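## Task

Turn on the breakers labelled 1 and 4 by putting their levers in the up position, leaving every other breaker in its original state; the levers must stay up on their own, not merely because the robot is holding them.

## Robot and tools

Robot: a single six-joint arm with a two-finger parallel gripper. A flat block about 9 cm long projects from the axis of the last joint toward the gripper's -y direction and rotates with it. The fingers point along the gripper's +z axis and close along its x axis. end_effector_position is the point midway between the finger pads; the fingertips extend 17.5 mm past that point. Turning only the last joint moves that point around a 25 mm circle.

Scene frame: origin on the table surface directly under the arm base, +z up, +y to the left when facing along +x. The base may be slightly tilted relative to the table. Positions are in metres, orientation as a wxyz quaternion, velocities in m/s and rad/s. The reported hand position can be off, more so when the arm is stretched far.

Tool execute_actions, argument actions: a list holding one item or nothing. An empty list just reports the current state. A wait item is {"steps": N} with N up to 300 control steps (each 1/30 s); it commands nothing new. A motion item is {"rows": [...], "steps": N} with N up to 15 (default 15). Each row drives one step; if there are fewer rows than steps, the final row repeats. Optional pictures (true/false) controls whether camera images come back. A rejected call sends nothing to the robot.

Each row is one flat list of 9 numbers for the single arm, in this order: shoulder_pan, shoulder_lift, elbow, wrist_1, wrist_2, wrist_3, gripper position, gripper force_limit, gripper speed. The first six are absolute target joint angles in radians (same convention as the Joint positions line), not offsets. Nominal ranges: shoulder pan -3.142 to 3.142; shoulder lift, wrist 1, wrist 2, wrist 3 each -6.283 to 6.283; elbow 0.000 to 3.142. True limits may differ by up to 0.010 rad. A target more than 0.010 rad beyond a limit and further out than the joint's last reported angle is refused; a target past the real limit is clipped to it, with a "joint sent to its limit" note (possibly referring to an earlier, still-running move). The last three numbers are on a -1 to 1 scale: position +1 is fully open (50 mm gap), pads meet near -0.65, and -1 means close until blocked. force_limit maps -1/0/+1 to about 20/102/185 N per pad (actual grip up to ~17% more). speed maps -1/0/+1 to 20/85/150 mm/s.

Motion limits: commands are smoothed with about 0.17 s lag; each step the target is kept within 0.575 rad of the measured angle, and targets that would move the hand over 100 mm away are scaled back. Large moves may not be complete when the result returns. Between calls the arm keeps heading for the last row until it nearly stops or a step is HELD; to push further you must send a new action.

Result lines: end effector pose and velocities; Joint positions and Joint velocities in column order; Wrist force and Wrist torque in the gripper's own axes (force points from a touched surface back into the arm; offset up to ~4 N, noise up to ~2.4 N, saturation ~50 N per axis; "no reading" is harmless). object_status: 0 moving, 1 blocked while opening, 2 blocked while closing (a grip), 3 reached target or pads met. position_measured in counts: gap ≈ (250 - counts) × 0.202 mm. A changed position value (by at least 0.01) is needed before new force or speed settings apply. "joint command not followed" means the clearance check altered targets; HELD marks steps whose row was not fully sent. MOTOR HOT appears from 70 °C; at 85 °C an OVER-TEMPERATURE FAULT brakes the arm until it cools.

Faults: joint torque reaching its limit (133 N m for shoulder pan, shoulder lift, elbow; 24.9 N m for each wrist) or an external force of 150 N stops the arm for 10 s and drops the rest of the call. Press levers gently, watch Wrist force, avoid slamming, and never knock anything off the table. Occasional disturbances may tug on held parts or loose objects.

Tool zoom_image: camera (cam_head_left, cam_head_right, cam_high, cam_low, cam_wrist) and region [x0, y0, x1, y1] in pixels from the top-left, at most 504x504. Image sizes are 672x504, except cam_wrist at 616x616.

Tool finished_scene: scene = current scene number. Breaker levers must remain up without the robot touching them. Faster, smoother, lower-effort motion is preferred.

Each tool is called after "Request:" by a JSON object that holds its "method" and its "body".

## Session

Request:
{"method": "execute_actions", "body": {"actions": []}}

Scene clock: 0.00 s of 4080.00 s.
end_effector_position=(+0.5588, +0.0840, +0.3747) position_measured=221 object_status=3 end_effector_quat_wxyz=(-0.131, +0.519, +0.652, -0.537) end_effector_velocity=(-0.000, +0.000, -0.000) end_effector_angular_velocity=(-0.001, -0.001, -0.001)
Joint positions: [ 0.115 -0.594  0.594 -0.368 -2.077  0.614]
Joint velocities: [ 0.     0.     0.    -0.001  0.     0.001]
Motor temperatures (°C, as the motors report them): [24 22 23 26 33 26]
Wrist force (N, on the end effector, along its own x y z axes, offset not removed): no reading
Wrist torque (N m, same axes, about the end effector's origin, offset not removed): no reading

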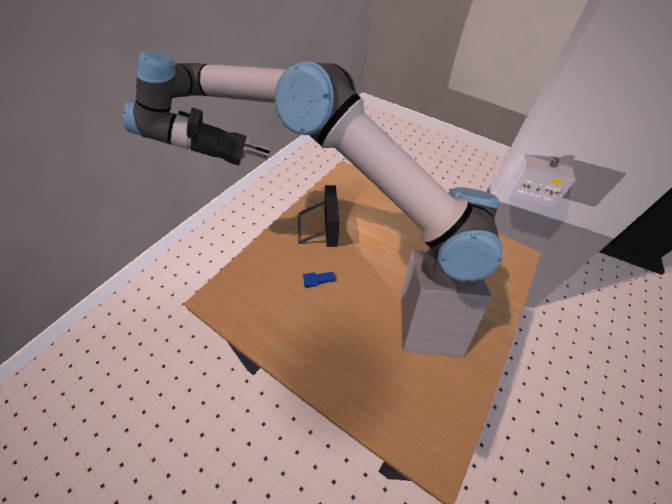

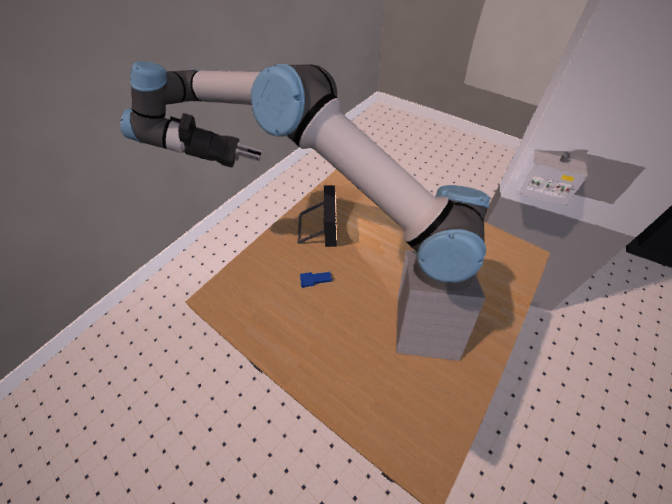

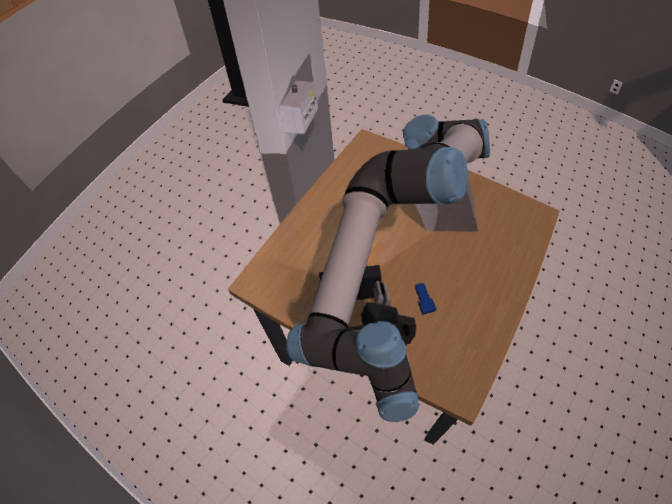

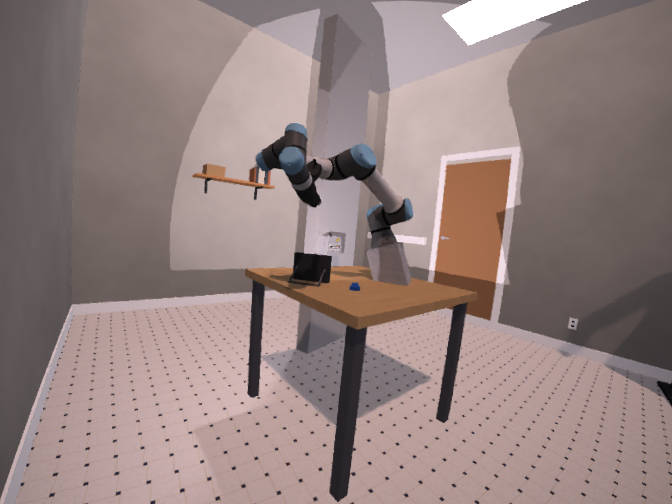

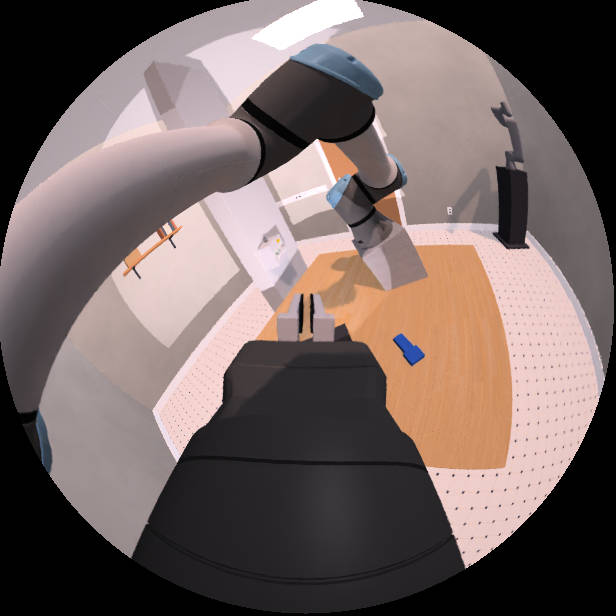

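Request:
{"method": "zoom_image", "body": {"camera": "cam_head_left", "region": [490, 140, 610, 230]}}

Request:
{"method": "zoom_image", "body": {"camera": "cam_high", "region": [250, 60, 350, 150]}}

Request:
{"method": "zoom_image", "body": {"camera": "cam_low", "region": [290, 210, 380, 280]}}

Region (490, 140, 610, 230) of cam_head_left's 672x504 image, scaled by 4.200, with more detail than that image has; it fills the top 378 rows of this view, and the rest is white.

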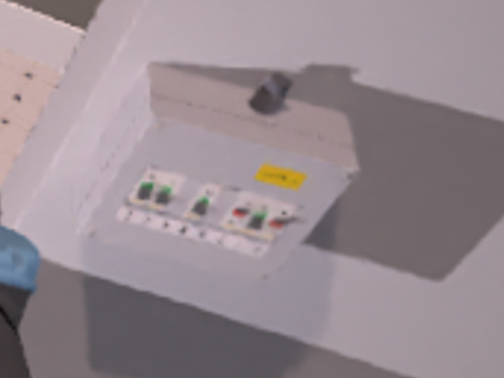

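Region (250, 60, 350, 150) of cam_high's 672x504 image, scaled by 5.040, with more detail than that image has; it fills the top 454 rows of this view, and the rest is white.

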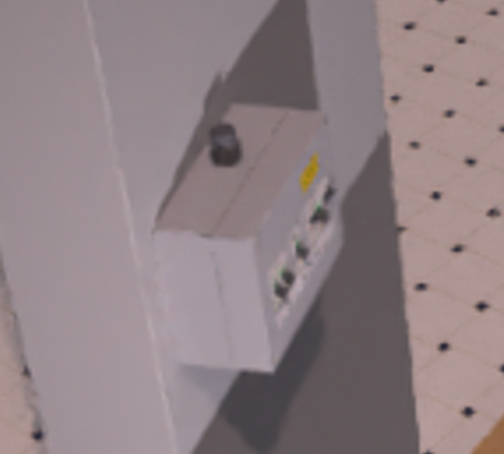

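Region (290, 210, 380, 280) of cam_low's 672x504 image, scaled by 5.600, with more detail than that image has.

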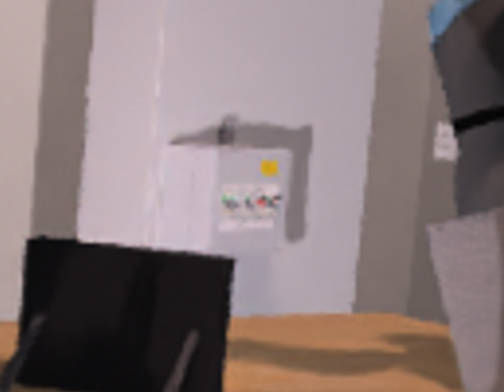

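Request:
{"method": "execute_actions", "body": {"actions": [{"rows": [[-0.485, -0.594, 0.594, -0.368, -2.077, 0.614, -1, 0, 0]], "steps": 15}], "pictures": false}}

Request:
{"method": "execute_actions", "body": {"actions": [{"steps": 30}]}}

Scene clock: 120.50 s of 4080.00 s.
end_effector_position=(+0.5627, -0.1586, +0.2964) position_measured=254 object_status=3 end_effector_quat_wxyz=(-0.271, +0.615, +0.489, -0.555) end_effector_velocity=(-0.124, -0.540, -0.151) end_effector_angular_velocity=(-0.176, +0.317, -0.992)
Joint positions: [-0.358 -0.594  0.594 -0.368 -2.077  0.614]
Joint velocities: [-1.056 -0.002  0.003 -0.001 -0.001  0.003]
Motor temperatures (°C, as the motors report them): [24 23 23 26 33 26]
Wrist force (N, on the end effector, along its own x y z axes, offset not removed): [-1.0 0.4 -0.8]
Wrist torque (N m, same axes, about the end effector's origin, offset not removed): [-0.08 0.28 -0.28]
Steps of this call (steps 1 to 90: nothing new was sent; then 117.00 s passed at rest; steps 91 to 105: all 15 steps of this action). Readings (joint positions | what the end effector reports):
91: [0.114 -0.594 0.594 -0.368 -2.077 0.614] | position_measured=228 object_status=0
92: [0.106 -0.594 0.594 -0.368 -2.077 0.614] | position_measured=242 object_status=0
94: [0.041 -0.594 0.594 -0.368 -2.077 0.614] | position_measured=254 object_status=0
98: [-0.106 -0.594 0.594 -0.368 -2.077 0.614] | position_measured=254 object_status=0
105: the state above

Scene clock: 121.50 s of 4080.00 s.
end_effector_position=(+0.5436, -0.2228, +0.2792) position_measured=254 object_status=3 end_effector_quat_wxyz=(-0.307, +0.636, +0.441, -0.555) end_effector_velocity=(-0.001, -0.000, -0.000) end_effector_angular_velocity=(-0.000, +0.003, -0.001)
Joint positions: [-0.485 -0.594  0.594 -0.368 -2.077  0.614]
Joint velocities: [-0.001  0.     0.001  0.001  0.     0.001]
Motor temperatures (°C, as the motors report them): [24 23 23 26 33 26]
Wrist force (N, on the end effector, along its own x y z axes, offset not removed): [-1.1 -0.3 -0.8]
Wrist torque (N m, same axes, about the end effector's origin, offset not removed): [-0.09 0.29 -0.22]
Steps of this call (steps 1 to 30: the robot went on to your last target). Readings (joint positions | what the end effector reports):
1: [-0.392 -0.594 0.594 -0.368 -2.077 0.614] | position_measured=254 object_status=3
2: [-0.420 -0.594 0.594 -0.368 -2.077 0.614] | position_measured=254 object_status=3
4: [-0.454 -0.594 0.594 -0.368 -2.077 0.614] | position_measured=254 object_status=3
8: [-0.478 -0.594 0.594 -0.368 -2.077 0.614] | position_measured=254 object_status=3
30: the state above
The arm was judged still, so your last target was given up. Only a new action makes it travel on or press farther. Fingers that are still opening or closing keep moving.

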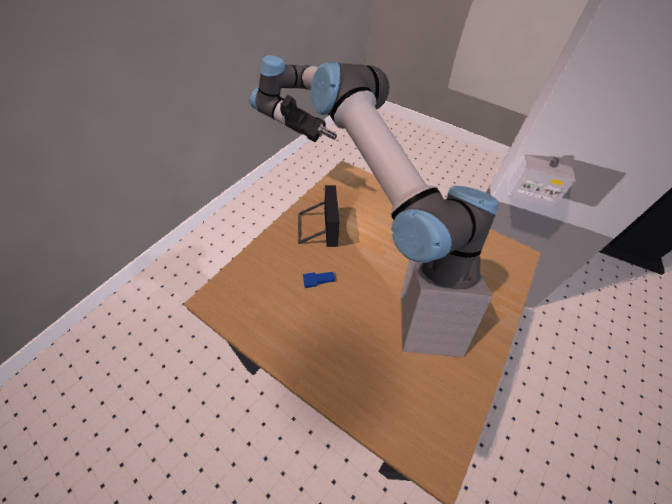

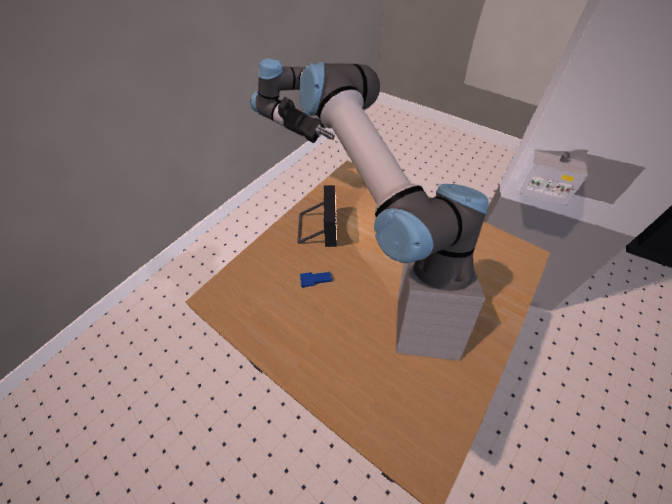

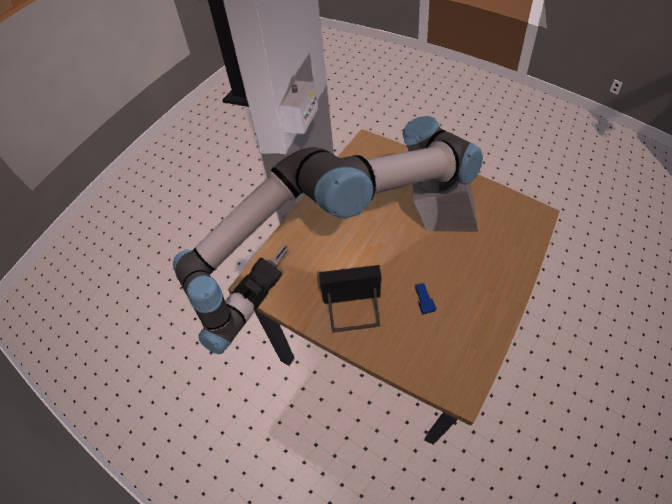

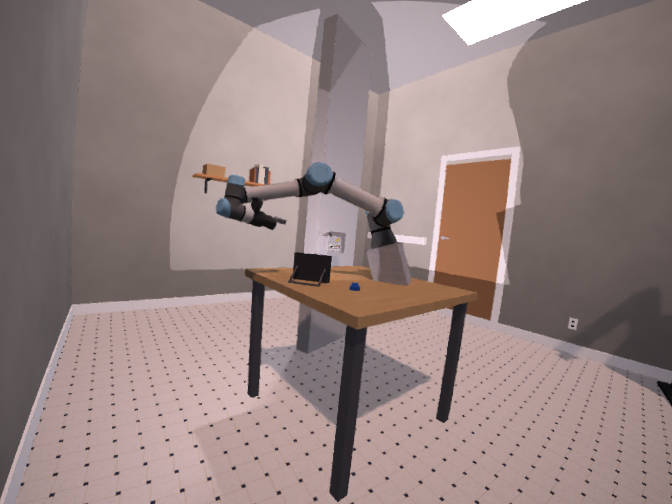

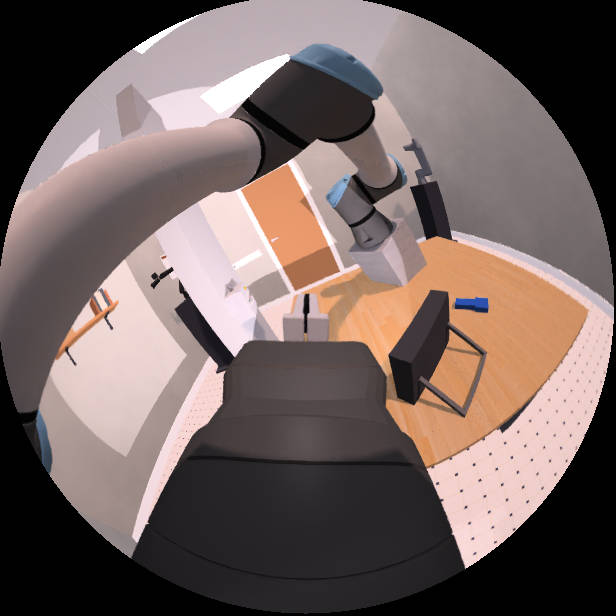

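Request:
{"method": "execute_actions", "body": {"actions": [{"rows": [[-0.485, -1.9, 2.0, 0.7, 1.571, 0.17, -1, 0, 0]], "steps": 15}], "pictures": false}}

Request:
{"method": "execute_actions", "body": {"actions": [{"rows": [[-1.5, -1.9, 2.0, 0.7, 1.571, 0.17, -1, 0, 0]], "steps": 15}], "pictures": false}}

Request:
{"method": "execute_actions", "body": {"actions": [{"steps": 45}]}}

Scene clock: 242.00 s of 4080.00 s.
end_effector_position=(+0.4476, -0.1489, +0.5188) position_measured=254 object_status=3 end_effector_quat_wxyz=(+0.559, -0.507, -0.377, +0.537) end_effector_velocity=(-0.194, +0.172, +0.535) end_effector_angular_velocity=(+0.510, +0.898, -0.641)
Joint positions: [-0.485 -0.944  0.944 -0.018 -1.727  0.395]
Joint velocities: [ 0.    -0.806  0.803  0.799  0.796 -0.353]
Motor temperatures (°C, as the motors report them): [24 23 23 26 33 26]
Wrist force (N, on the end effector, along its own x y z axes, offset not removed): [0.1 0.6 0.9]
Wrist torque (N m, same axes, about the end effector's origin, offset not removed): [0.12 0.03 -0.18]
Steps of this call (steps 1 to 90: nothing new was sent; then 117.00 s passed at rest; steps 91 to 105: all 15 steps of this action). Readings (joint positions | what the end effector reports):
91: [-0.485 -0.594 0.595 -0.368 -2.076 0.614] | position_measured=254 object_status=3
92: [-0.485 -0.603 0.604 -0.359 -2.067 0.606] | position_measured=254 object_status=3
94: [-0.485 -0.654 0.655 -0.307 -2.016 0.564] | position_measured=254 object_status=3
98: [-0.485 -0.759 0.759 -0.203 -1.912 0.492] | position_measured=254 object_status=3
105: the state above

Scene clock: 242.50 s of 4080.00 s.
end_effector_position=(+0.4216, -0.1467, +0.7552) position_measured=254 object_status=3 end_effector_quat_wxyz=(+0.886, -0.311, +0.274, +0.206) end_effector_velocity=(+0.350, -0.072, -0.460) end_effector_angular_velocity=(-0.465, +2.911, -3.562)
Joint positions: [-1.241 -1.734  1.752  0.626 -0.913  0.187]
Joint velocities: [-2.252 -1.72   2.228  0.504  2.49  -0.118]
Motor temperatures (°C, as the motors report them): [24 23 23 26 33 26]
Wrist force (N, on the end effector, along its own x y z axes, offset not removed): [-11.6 0.8 6.2]
Wrist torque (N m, same axes, about the end effector's origin, offset not removed): [0.16 1.56 0.02]
Steps of this call (steps 1 to 15: all 15 steps of this action). Readings (joint positions | what the end effector reports):
1: [-0.486 -0.972 0.972 0.009 -1.699 0.383] | position_measured=254 object_status=3
2: [-0.494 -1.002 1.002 0.040 -1.669 0.370] | position_measured=254 object_status=3
4: [-0.558 -1.071 1.071 0.109 -1.600 0.343] | position_measured=254 object_status=3
8: [-0.722 -1.233 1.233 0.267 -1.438 0.292] | position_measured=254 object_status=3
15: the state above

Scene clock: 244.00 s of 4080.00 s.
end_effector_position=(+0.2416, -0.4153, +0.3123) position_measured=254 object_status=3 end_effector_quat_wxyz=(-0.003, -0.038, +0.975, -0.220) end_effector_velocity=(-0.014, -0.003, +0.001) end_effector_angular_velocity=(-0.011, +0.044, -0.023)
Joint positions: [-1.5   -1.9    2.     0.7    1.566  0.17 ]
Joint velocities: [-0.002  0.     0.002 -0.001  0.049  0.   ]
Motor temperatures (°C, as the motors report them): [24 23 23 26 33 26]
Wrist force (N, on the end effector, along its own x y z axes, offset not removed): [1.9 -0.4 -1.0]
Wrist torque (N m, same axes, about the end effector's origin, offset not removed): [-0.13 -0.19 -0.24]
Steps of this call (steps 1 to 45: the robot went on to your last target). Readings (joint positions | what the end effector reports):
1: [-1.306 -1.778 1.817 0.639 -0.834 0.184] | position_measured=254 object_status=3
2: [-1.347 -1.796 1.856 0.649 -0.764 0.182] | position_measured=254 object_status=3
4: [-1.380 -1.821 1.885 0.663 -0.637 0.179] | position_measured=254 object_status=3
8: [-1.437 -1.859 1.940 0.680 -0.382 0.175] | position_measured=254 object_status=3
45: the state above

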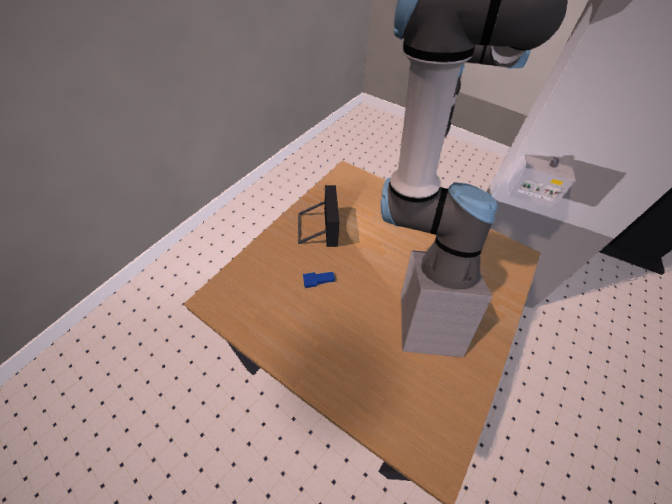

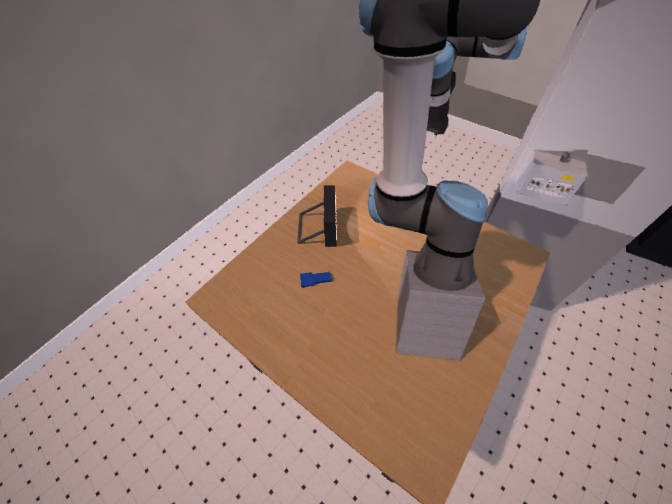

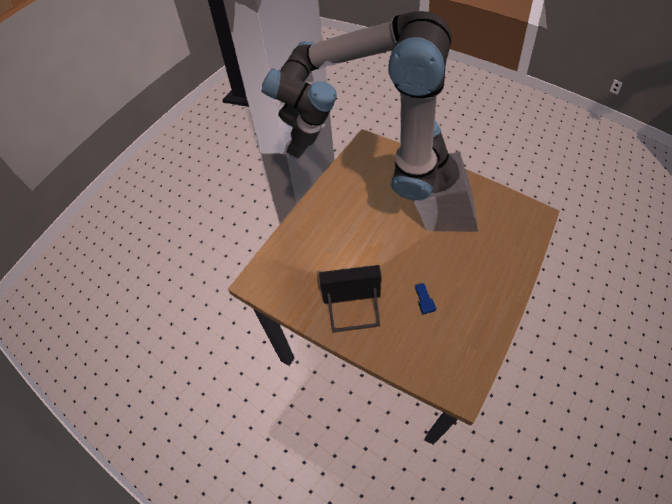

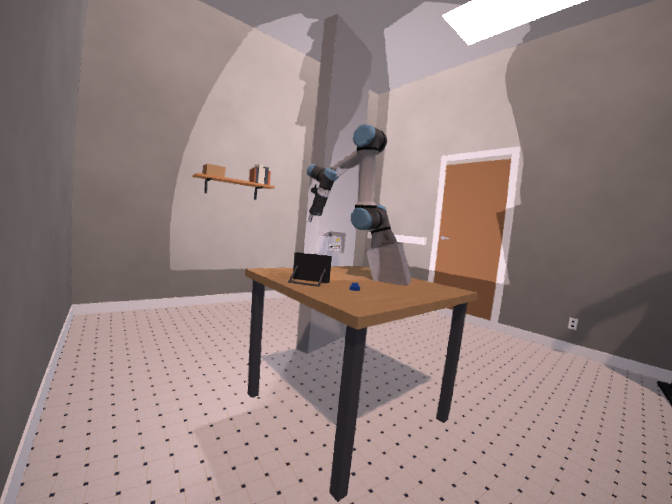

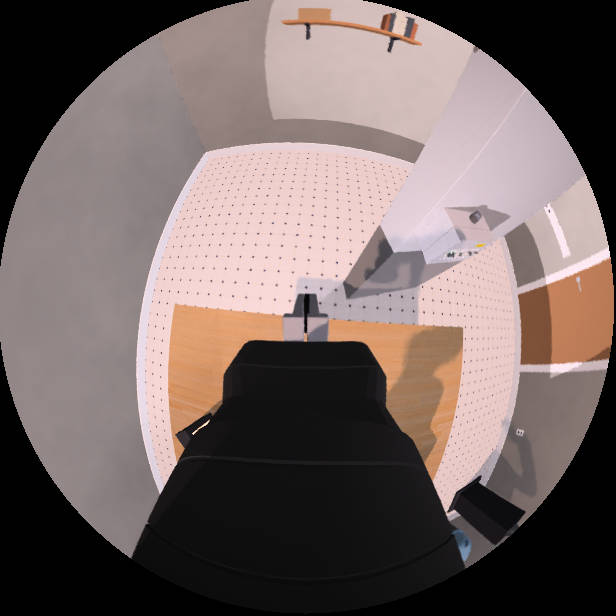

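Request:
{"method": "zoom_image", "body": {"camera": "cam_wrist", "region": [420, 190, 520, 290]}}

Request:
{"method": "zoom_image", "body": {"camera": "cam_head_right", "region": [510, 140, 600, 210]}}

Request:
{"method": "zoom_image", "body": {"camera": "cam_high", "region": [230, 40, 370, 180]}}

Region (420, 190, 520, 290) of cam_wrist's 616x616 image, scaled by 5.040, with more detail than that image has.

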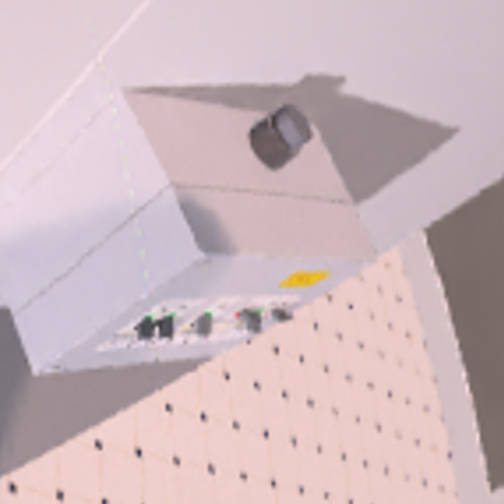

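Region (510, 140, 600, 210) of cam_head_right's 672x504 image, scaled by 5.600, with more detail than that image has.

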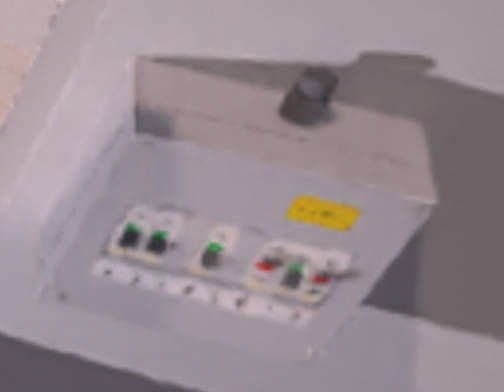

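Region (230, 40, 370, 180) of cam_high's 672x504 image, scaled by 3.600, with more detail than that image has.

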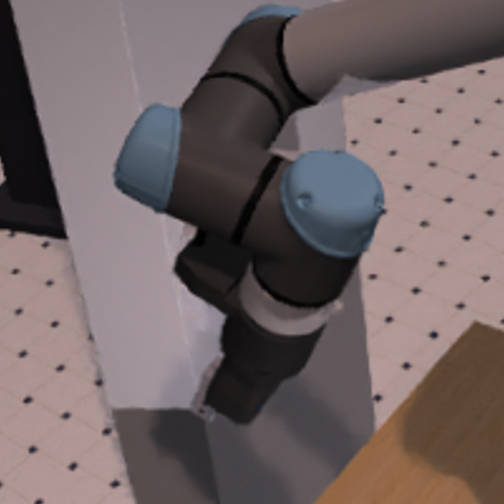

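Request:
{"method": "zoom_image", "body": {"camera": "cam_head_right", "region": [524, 172, 576, 202]}}

Request:
{"method": "zoom_image", "body": {"camera": "cam_head_left", "region": [515, 176, 567, 206]}}

Region (524, 172, 576, 202) of cam_head_right's 672x504 image, scaled by 9.692, with more detail than that image has; it fills the top 291 rows of this view, and the rest is white.

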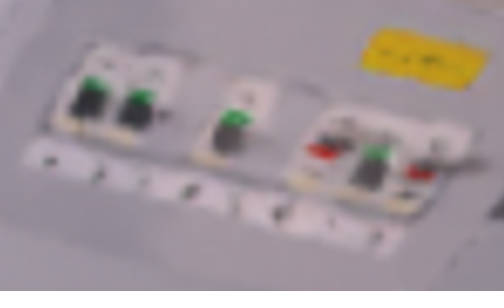

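Region (515, 176, 567, 206) of cam_head_left's 672x504 image, scaled by 9.692, with more detail than that image has; it fills the top 291 rows of this view, and the rest is white.

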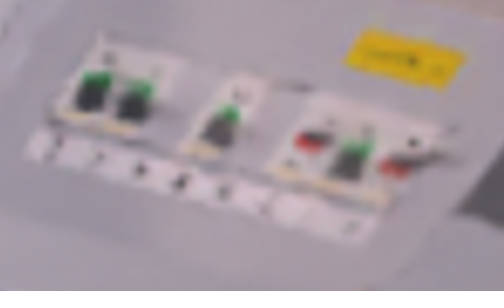

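Request:
{"method": "execute_actions", "body": {"actions": [{"rows": [[-2.0, -1.988, 2.456, -0.068, 1.571, 0.28, -1, 0, 0]], "steps": 15}], "pictures": false}}

Request:
{"method": "execute_actions", "body": {"actions": [{"steps": 20}]}}

Scene clock: 364.50 s of 4080.00 s.
end_effector_position=(+0.0407, -0.4570, +0.2498) position_measured=254 object_status=3 end_effector_quat_wxyz=(-0.099, +0.176, +0.884, -0.423) end_effector_velocity=(-0.142, -0.025, +0.013) end_effector_angular_velocity=(-0.467, +0.151, -0.244)
Joint positions: [-1.97  -1.984  2.429 -0.007  1.571  0.275]
Joint velocities: [-0.327 -0.046  0.287 -0.658 -0.     0.057]
Motor temperatures (°C, as the motors report them): [24 23 23 26 33 26]
Wrist force (N, on the end effector, along its own x y z axes, offset not removed): [2.9 0.0 0.2]
Wrist torque (N m, same axes, about the end effector's origin, offset not removed): [0.02 -0.22 -0.28]
Steps of this call (steps 1 to 15: the robot went on to your last target; steps 16 to 90: nothing new was sent; then 117.00 s passed at rest; steps 91 to 105: all 15 steps of this action). Readings (joint positions | what the end effector reports):
91: [-1.501 -1.900 2.001 0.700 1.571 0.170] | position_measured=254 object_status=3
92: [-1.510 -1.906 2.010 0.691 1.571 0.176] | position_measured=254 object_status=3
94: [-1.579 -1.922 2.076 0.617 1.571 0.196] | position_measured=254 object_status=3
98: [-1.749 -1.950 2.230 0.392 1.571 0.232] | position_measured=254 object_status=3
105: the state above

Scene clock: 365.17 s of 4080.00 s.
end_effector_position=(+0.0279, -0.4588, +0.2512) position_measured=254 object_status=3 end_effector_quat_wxyz=(-0.106, +0.185, +0.872, -0.441) end_effector_velocity=(-0.000, +0.000, -0.000) end_effector_angular_velocity=(-0.000, +0.001, -0.000)
Joint positions: [-2.    -1.988  2.456 -0.068  1.571  0.28 ]
Joint velocities: [-0.    -0.     0.001 -0.001  0.    -0.   ]
Motor temperatures (°C, as the motors report them): [24 23 23 26 33 26]
Wrist force (N, on the end effector, along its own x y z axes, offset not removed): [-1.8 0.1 -2.8]
Wrist torque (N m, same axes, about the end effector's origin, offset not removed): [-0.20 0.33 -0.16]
Steps of this call (steps 1 to 20: the robot went on to your last target). Readings (joint positions | what the end effector reports):
1: [-1.979 -1.985 2.437 -0.026 1.571 0.276] | position_measured=254 object_status=3
2: [-1.986 -1.986 2.443 -0.039 1.571 0.277] | position_measured=254 object_status=3
4: [-1.993 -1.987 2.450 -0.054 1.571 0.279] | position_measured=254 object_status=3
8: [-1.998 -1.988 2.455 -0.065 1.571 0.280] | position_measured=254 object_status=3
20: the state above

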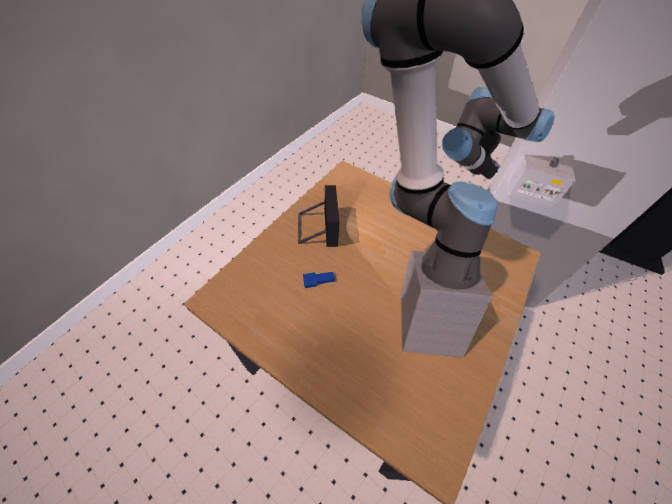

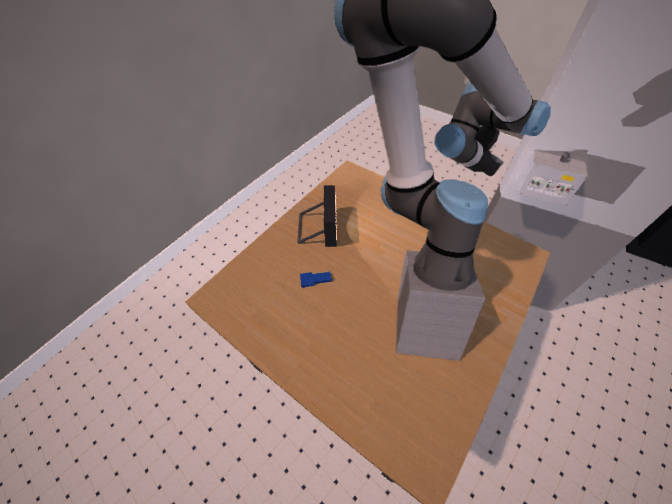

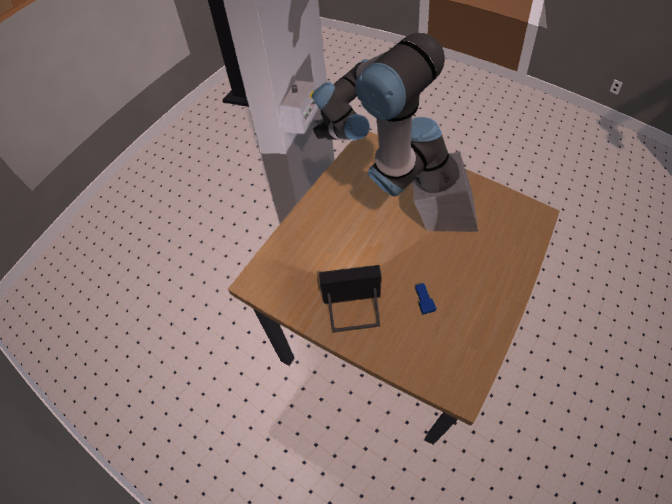

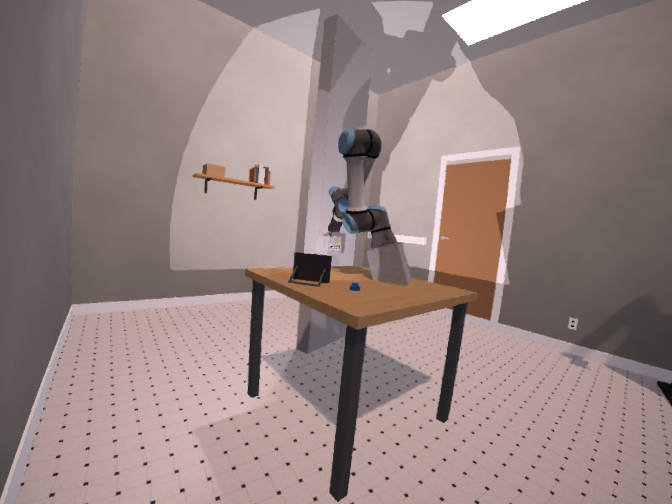

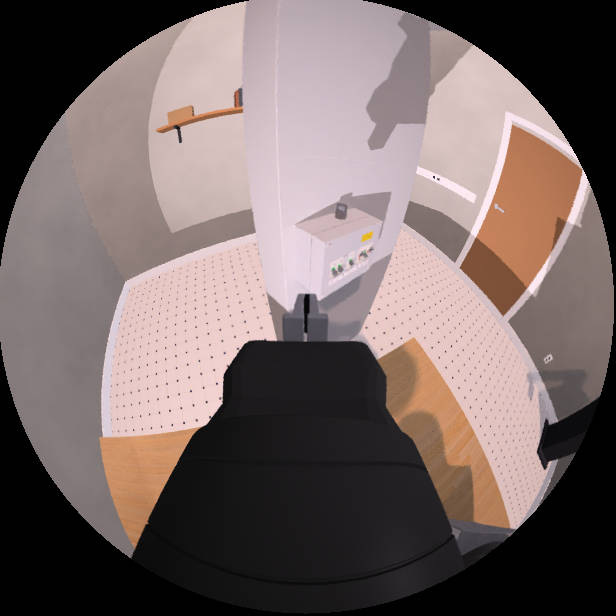

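Request:
{"method": "zoom_image", "body": {"camera": "cam_wrist", "region": [290, 200, 390, 300]}}

Request:
{"method": "zoom_image", "body": {"camera": "cam_wrist", "region": [322, 240, 382, 290]}}

Region (290, 200, 390, 300) of cam_wrist's 616x616 image, scaled by 5.040, with more detail than that image has.

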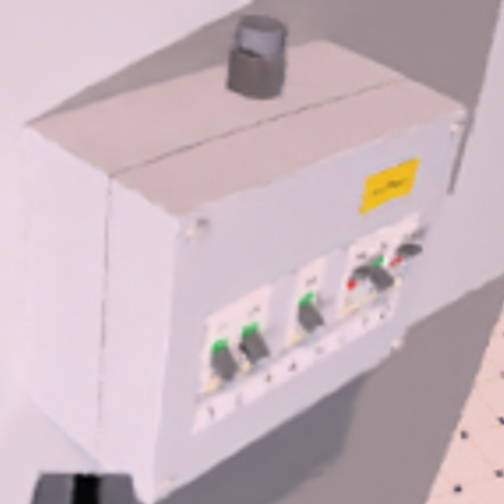

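Region (322, 240, 382, 290) of cam_wrist's 616x616 image, scaled by 8.400, with more detail than that image has.

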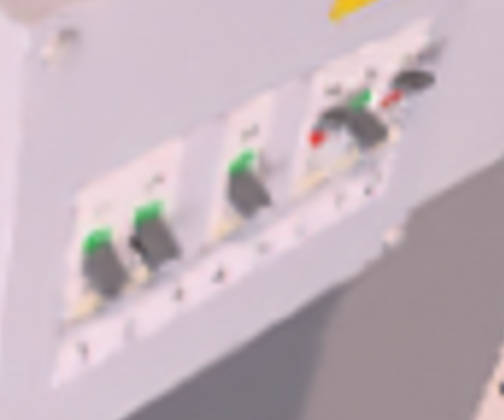

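Request:
{"method": "execute_actions", "body": {"actions": [{"rows": [[-2.26, -1.69, 2.51, -0.51, 1.21, 0.17, -1, 0, 0],[-2.26, -1.69, 2.51, -0.51, 1.21, 0.17, -1, 0, 0],[-2.26, -1.69, 2.51, -0.51, 1.21, 0.17, -1, 0, 0],[-2.26, -1.69, 2.51, -0.51, 1.21, 0.17, -1, 0, 0],[-2.26, -1.69, 2.51, -0.51, 1.21, 0.17, -1, 0, 0],[-2.26, -1.69, 2.51, -0.51, 1.21, 0.17, -1, 0, 0],[-2.26, -1.69, 2.51, -0.51, 1.21, 0.17, -1, 0, 0],[-2.26, -1.69, 2.51, -0.51, 1.21, 0.17, -1, 0, 0],[-2.5215, -1.3993, 2.566, -0.9475, 0.856, 0.067, -1, 0, 0]], "steps": 15}], "pictures": false}}

Request:
{"method": "execute_actions", "body": {"actions": [{"steps": 25}]}}

Scene clock: 485.67 s of 4080.00 s.
end_effector_position=(-0.0693, -0.5111, +0.1492) position_measured=254 object_status=3 end_effector_quat_wxyz=(-0.045, +0.101, +0.859, -0.500) end_effector_velocity=(-0.142, -0.108, -0.004) end_effector_angular_velocity=(-0.719, +0.326, +0.716)
Joint positions: [-2.457 -1.476  2.557 -0.785  0.964  0.086]
Joint velocities: [-0.717  0.849  0.098 -1.776 -1.177 -0.202]
Motor temperatures (°C, as the motors report them): [24 23 23 26 33 26]
Wrist force (N, on the end effector, along its own x y z axes, offset not removed): [1.2 3.4 2.3]
Wrist torque (N m, same axes, about the end effector's origin, offset not removed): [0.46 -0.03 -0.40]
Steps of this call (steps 1 to 15: the robot went on to your last target; steps 16 to 90: nothing new was sent; then 117.00 s passed at rest; steps 91 to 105: all 15 steps of this action). Readings (joint positions | what the end effector reports):
91: [-2.001 -1.988 2.456 -0.069 1.570 0.280] | position_measured=254 object_status=3
92: [-2.010 -1.979 2.463 -0.078 1.561 0.271] | position_measured=254 object_status=3
94: [-2.084 -1.903 2.485 -0.154 1.484 0.227] | position_measured=254 object_status=3
98: [-2.218 -1.742 2.504 -0.401 1.284 0.183] | position_measured=254 object_status=3
105: the state above

Scene clock: 486.50 s of 4080.00 s.
end_effector_position=(-0.0810, -0.5185, +0.1493) position_measured=254 object_status=3 end_effector_quat_wxyz=(-0.040, +0.064, +0.845, -0.529) end_effector_velocity=(+0.001, -0.000, +0.000) end_effector_angular_velocity=(-0.001, +0.001, +0.003)
Joint positions: [-2.521 -1.399  2.566 -0.947  0.856  0.067]
Joint velocities: [ 0.002 -0.    -0.    -0.001 -0.001 -0.   ]
Motor temperatures (°C, as the motors report them): [24 23 23 26 33 26]
Wrist force (N, on the end effector, along its own x y z axes, offset not removed): [-1.8 1.6 -1.7]
Wrist torque (N m, same axes, about the end effector's origin, offset not removed): [0.17 0.45 -0.29]
Steps of this call (steps 1 to 25: the robot went on to your last target). Readings (joint positions | what the end effector reports):
1: [-2.477 -1.452 2.560 -0.835 0.931 0.080] | position_measured=254 object_status=3
2: [-2.491 -1.436 2.562 -0.869 0.908 0.076] | position_measured=254 object_status=3
4: [-2.507 -1.417 2.564 -0.910 0.881 0.071] | position_measured=254 object_status=3
8: [-2.518 -1.404 2.566 -0.939 0.862 0.068] | position_measured=254 object_status=3
25: the state above

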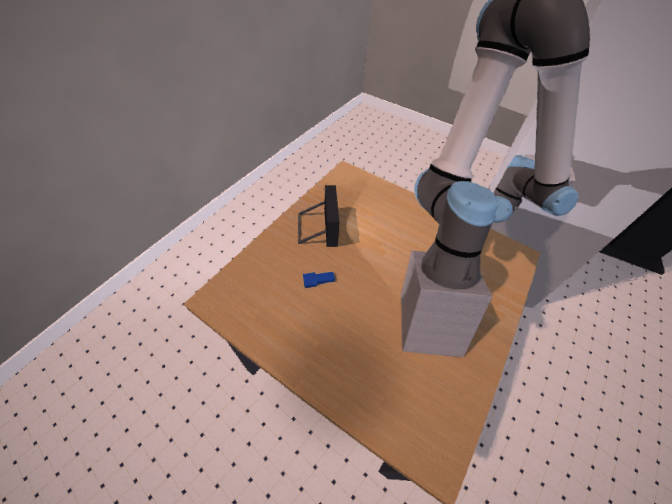

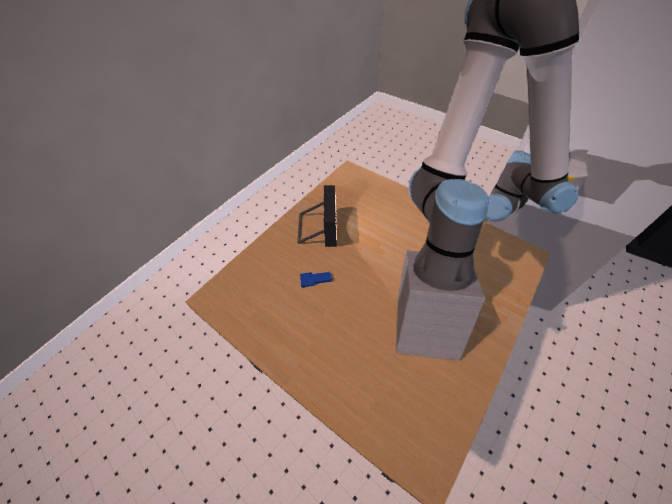

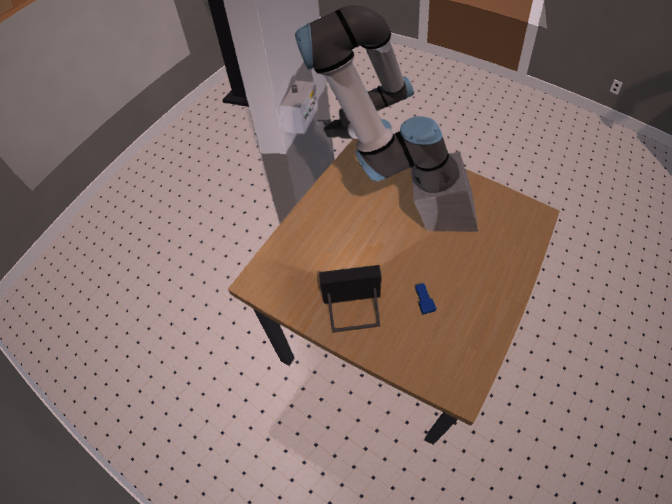

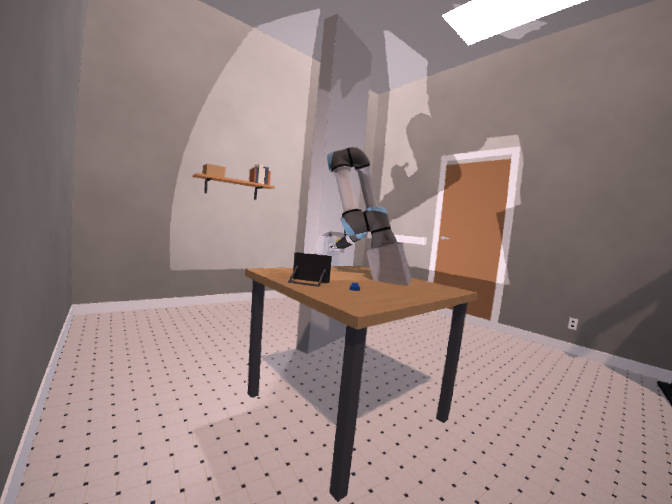

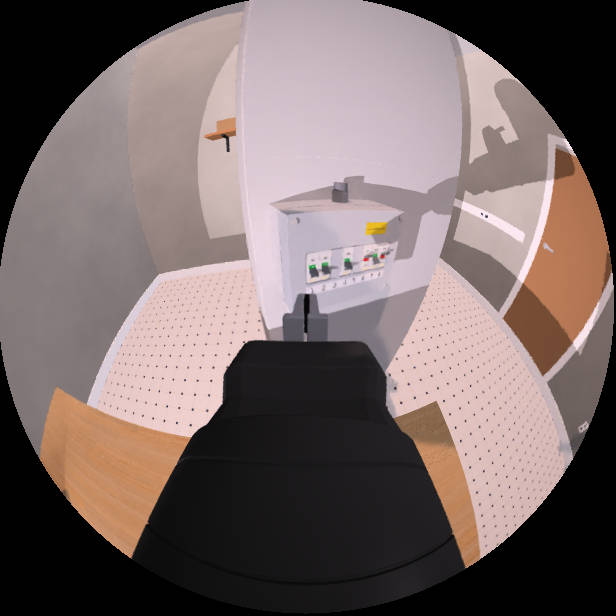

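Request:
{"method": "zoom_image", "body": {"camera": "cam_wrist", "region": [270, 200, 410, 320]}}

Request:
{"method": "zoom_image", "body": {"camera": "cam_wrist", "region": [295, 240, 395, 305]}}

Region (270, 200, 410, 320) of cam_wrist's 616x616 image, scaled by 3.600, with more detail than that image has; it fills the top 432 rows of this view, and the rest is white.

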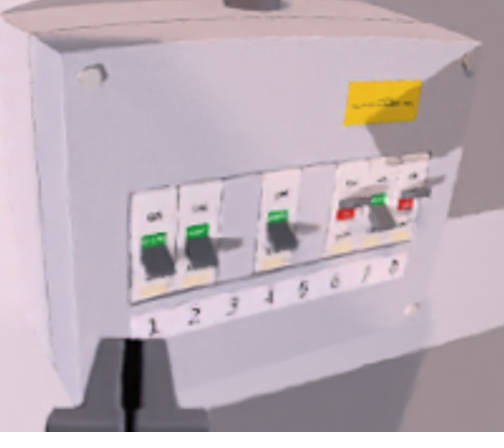

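Region (295, 240, 395, 305) of cam_wrist's 616x616 image, scaled by 5.040, with more detail than that image has; it fills the top 328 rows of this view, and the rest is white.

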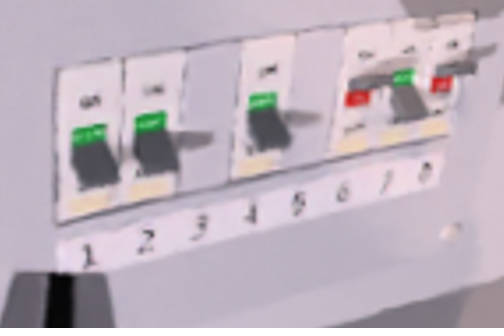

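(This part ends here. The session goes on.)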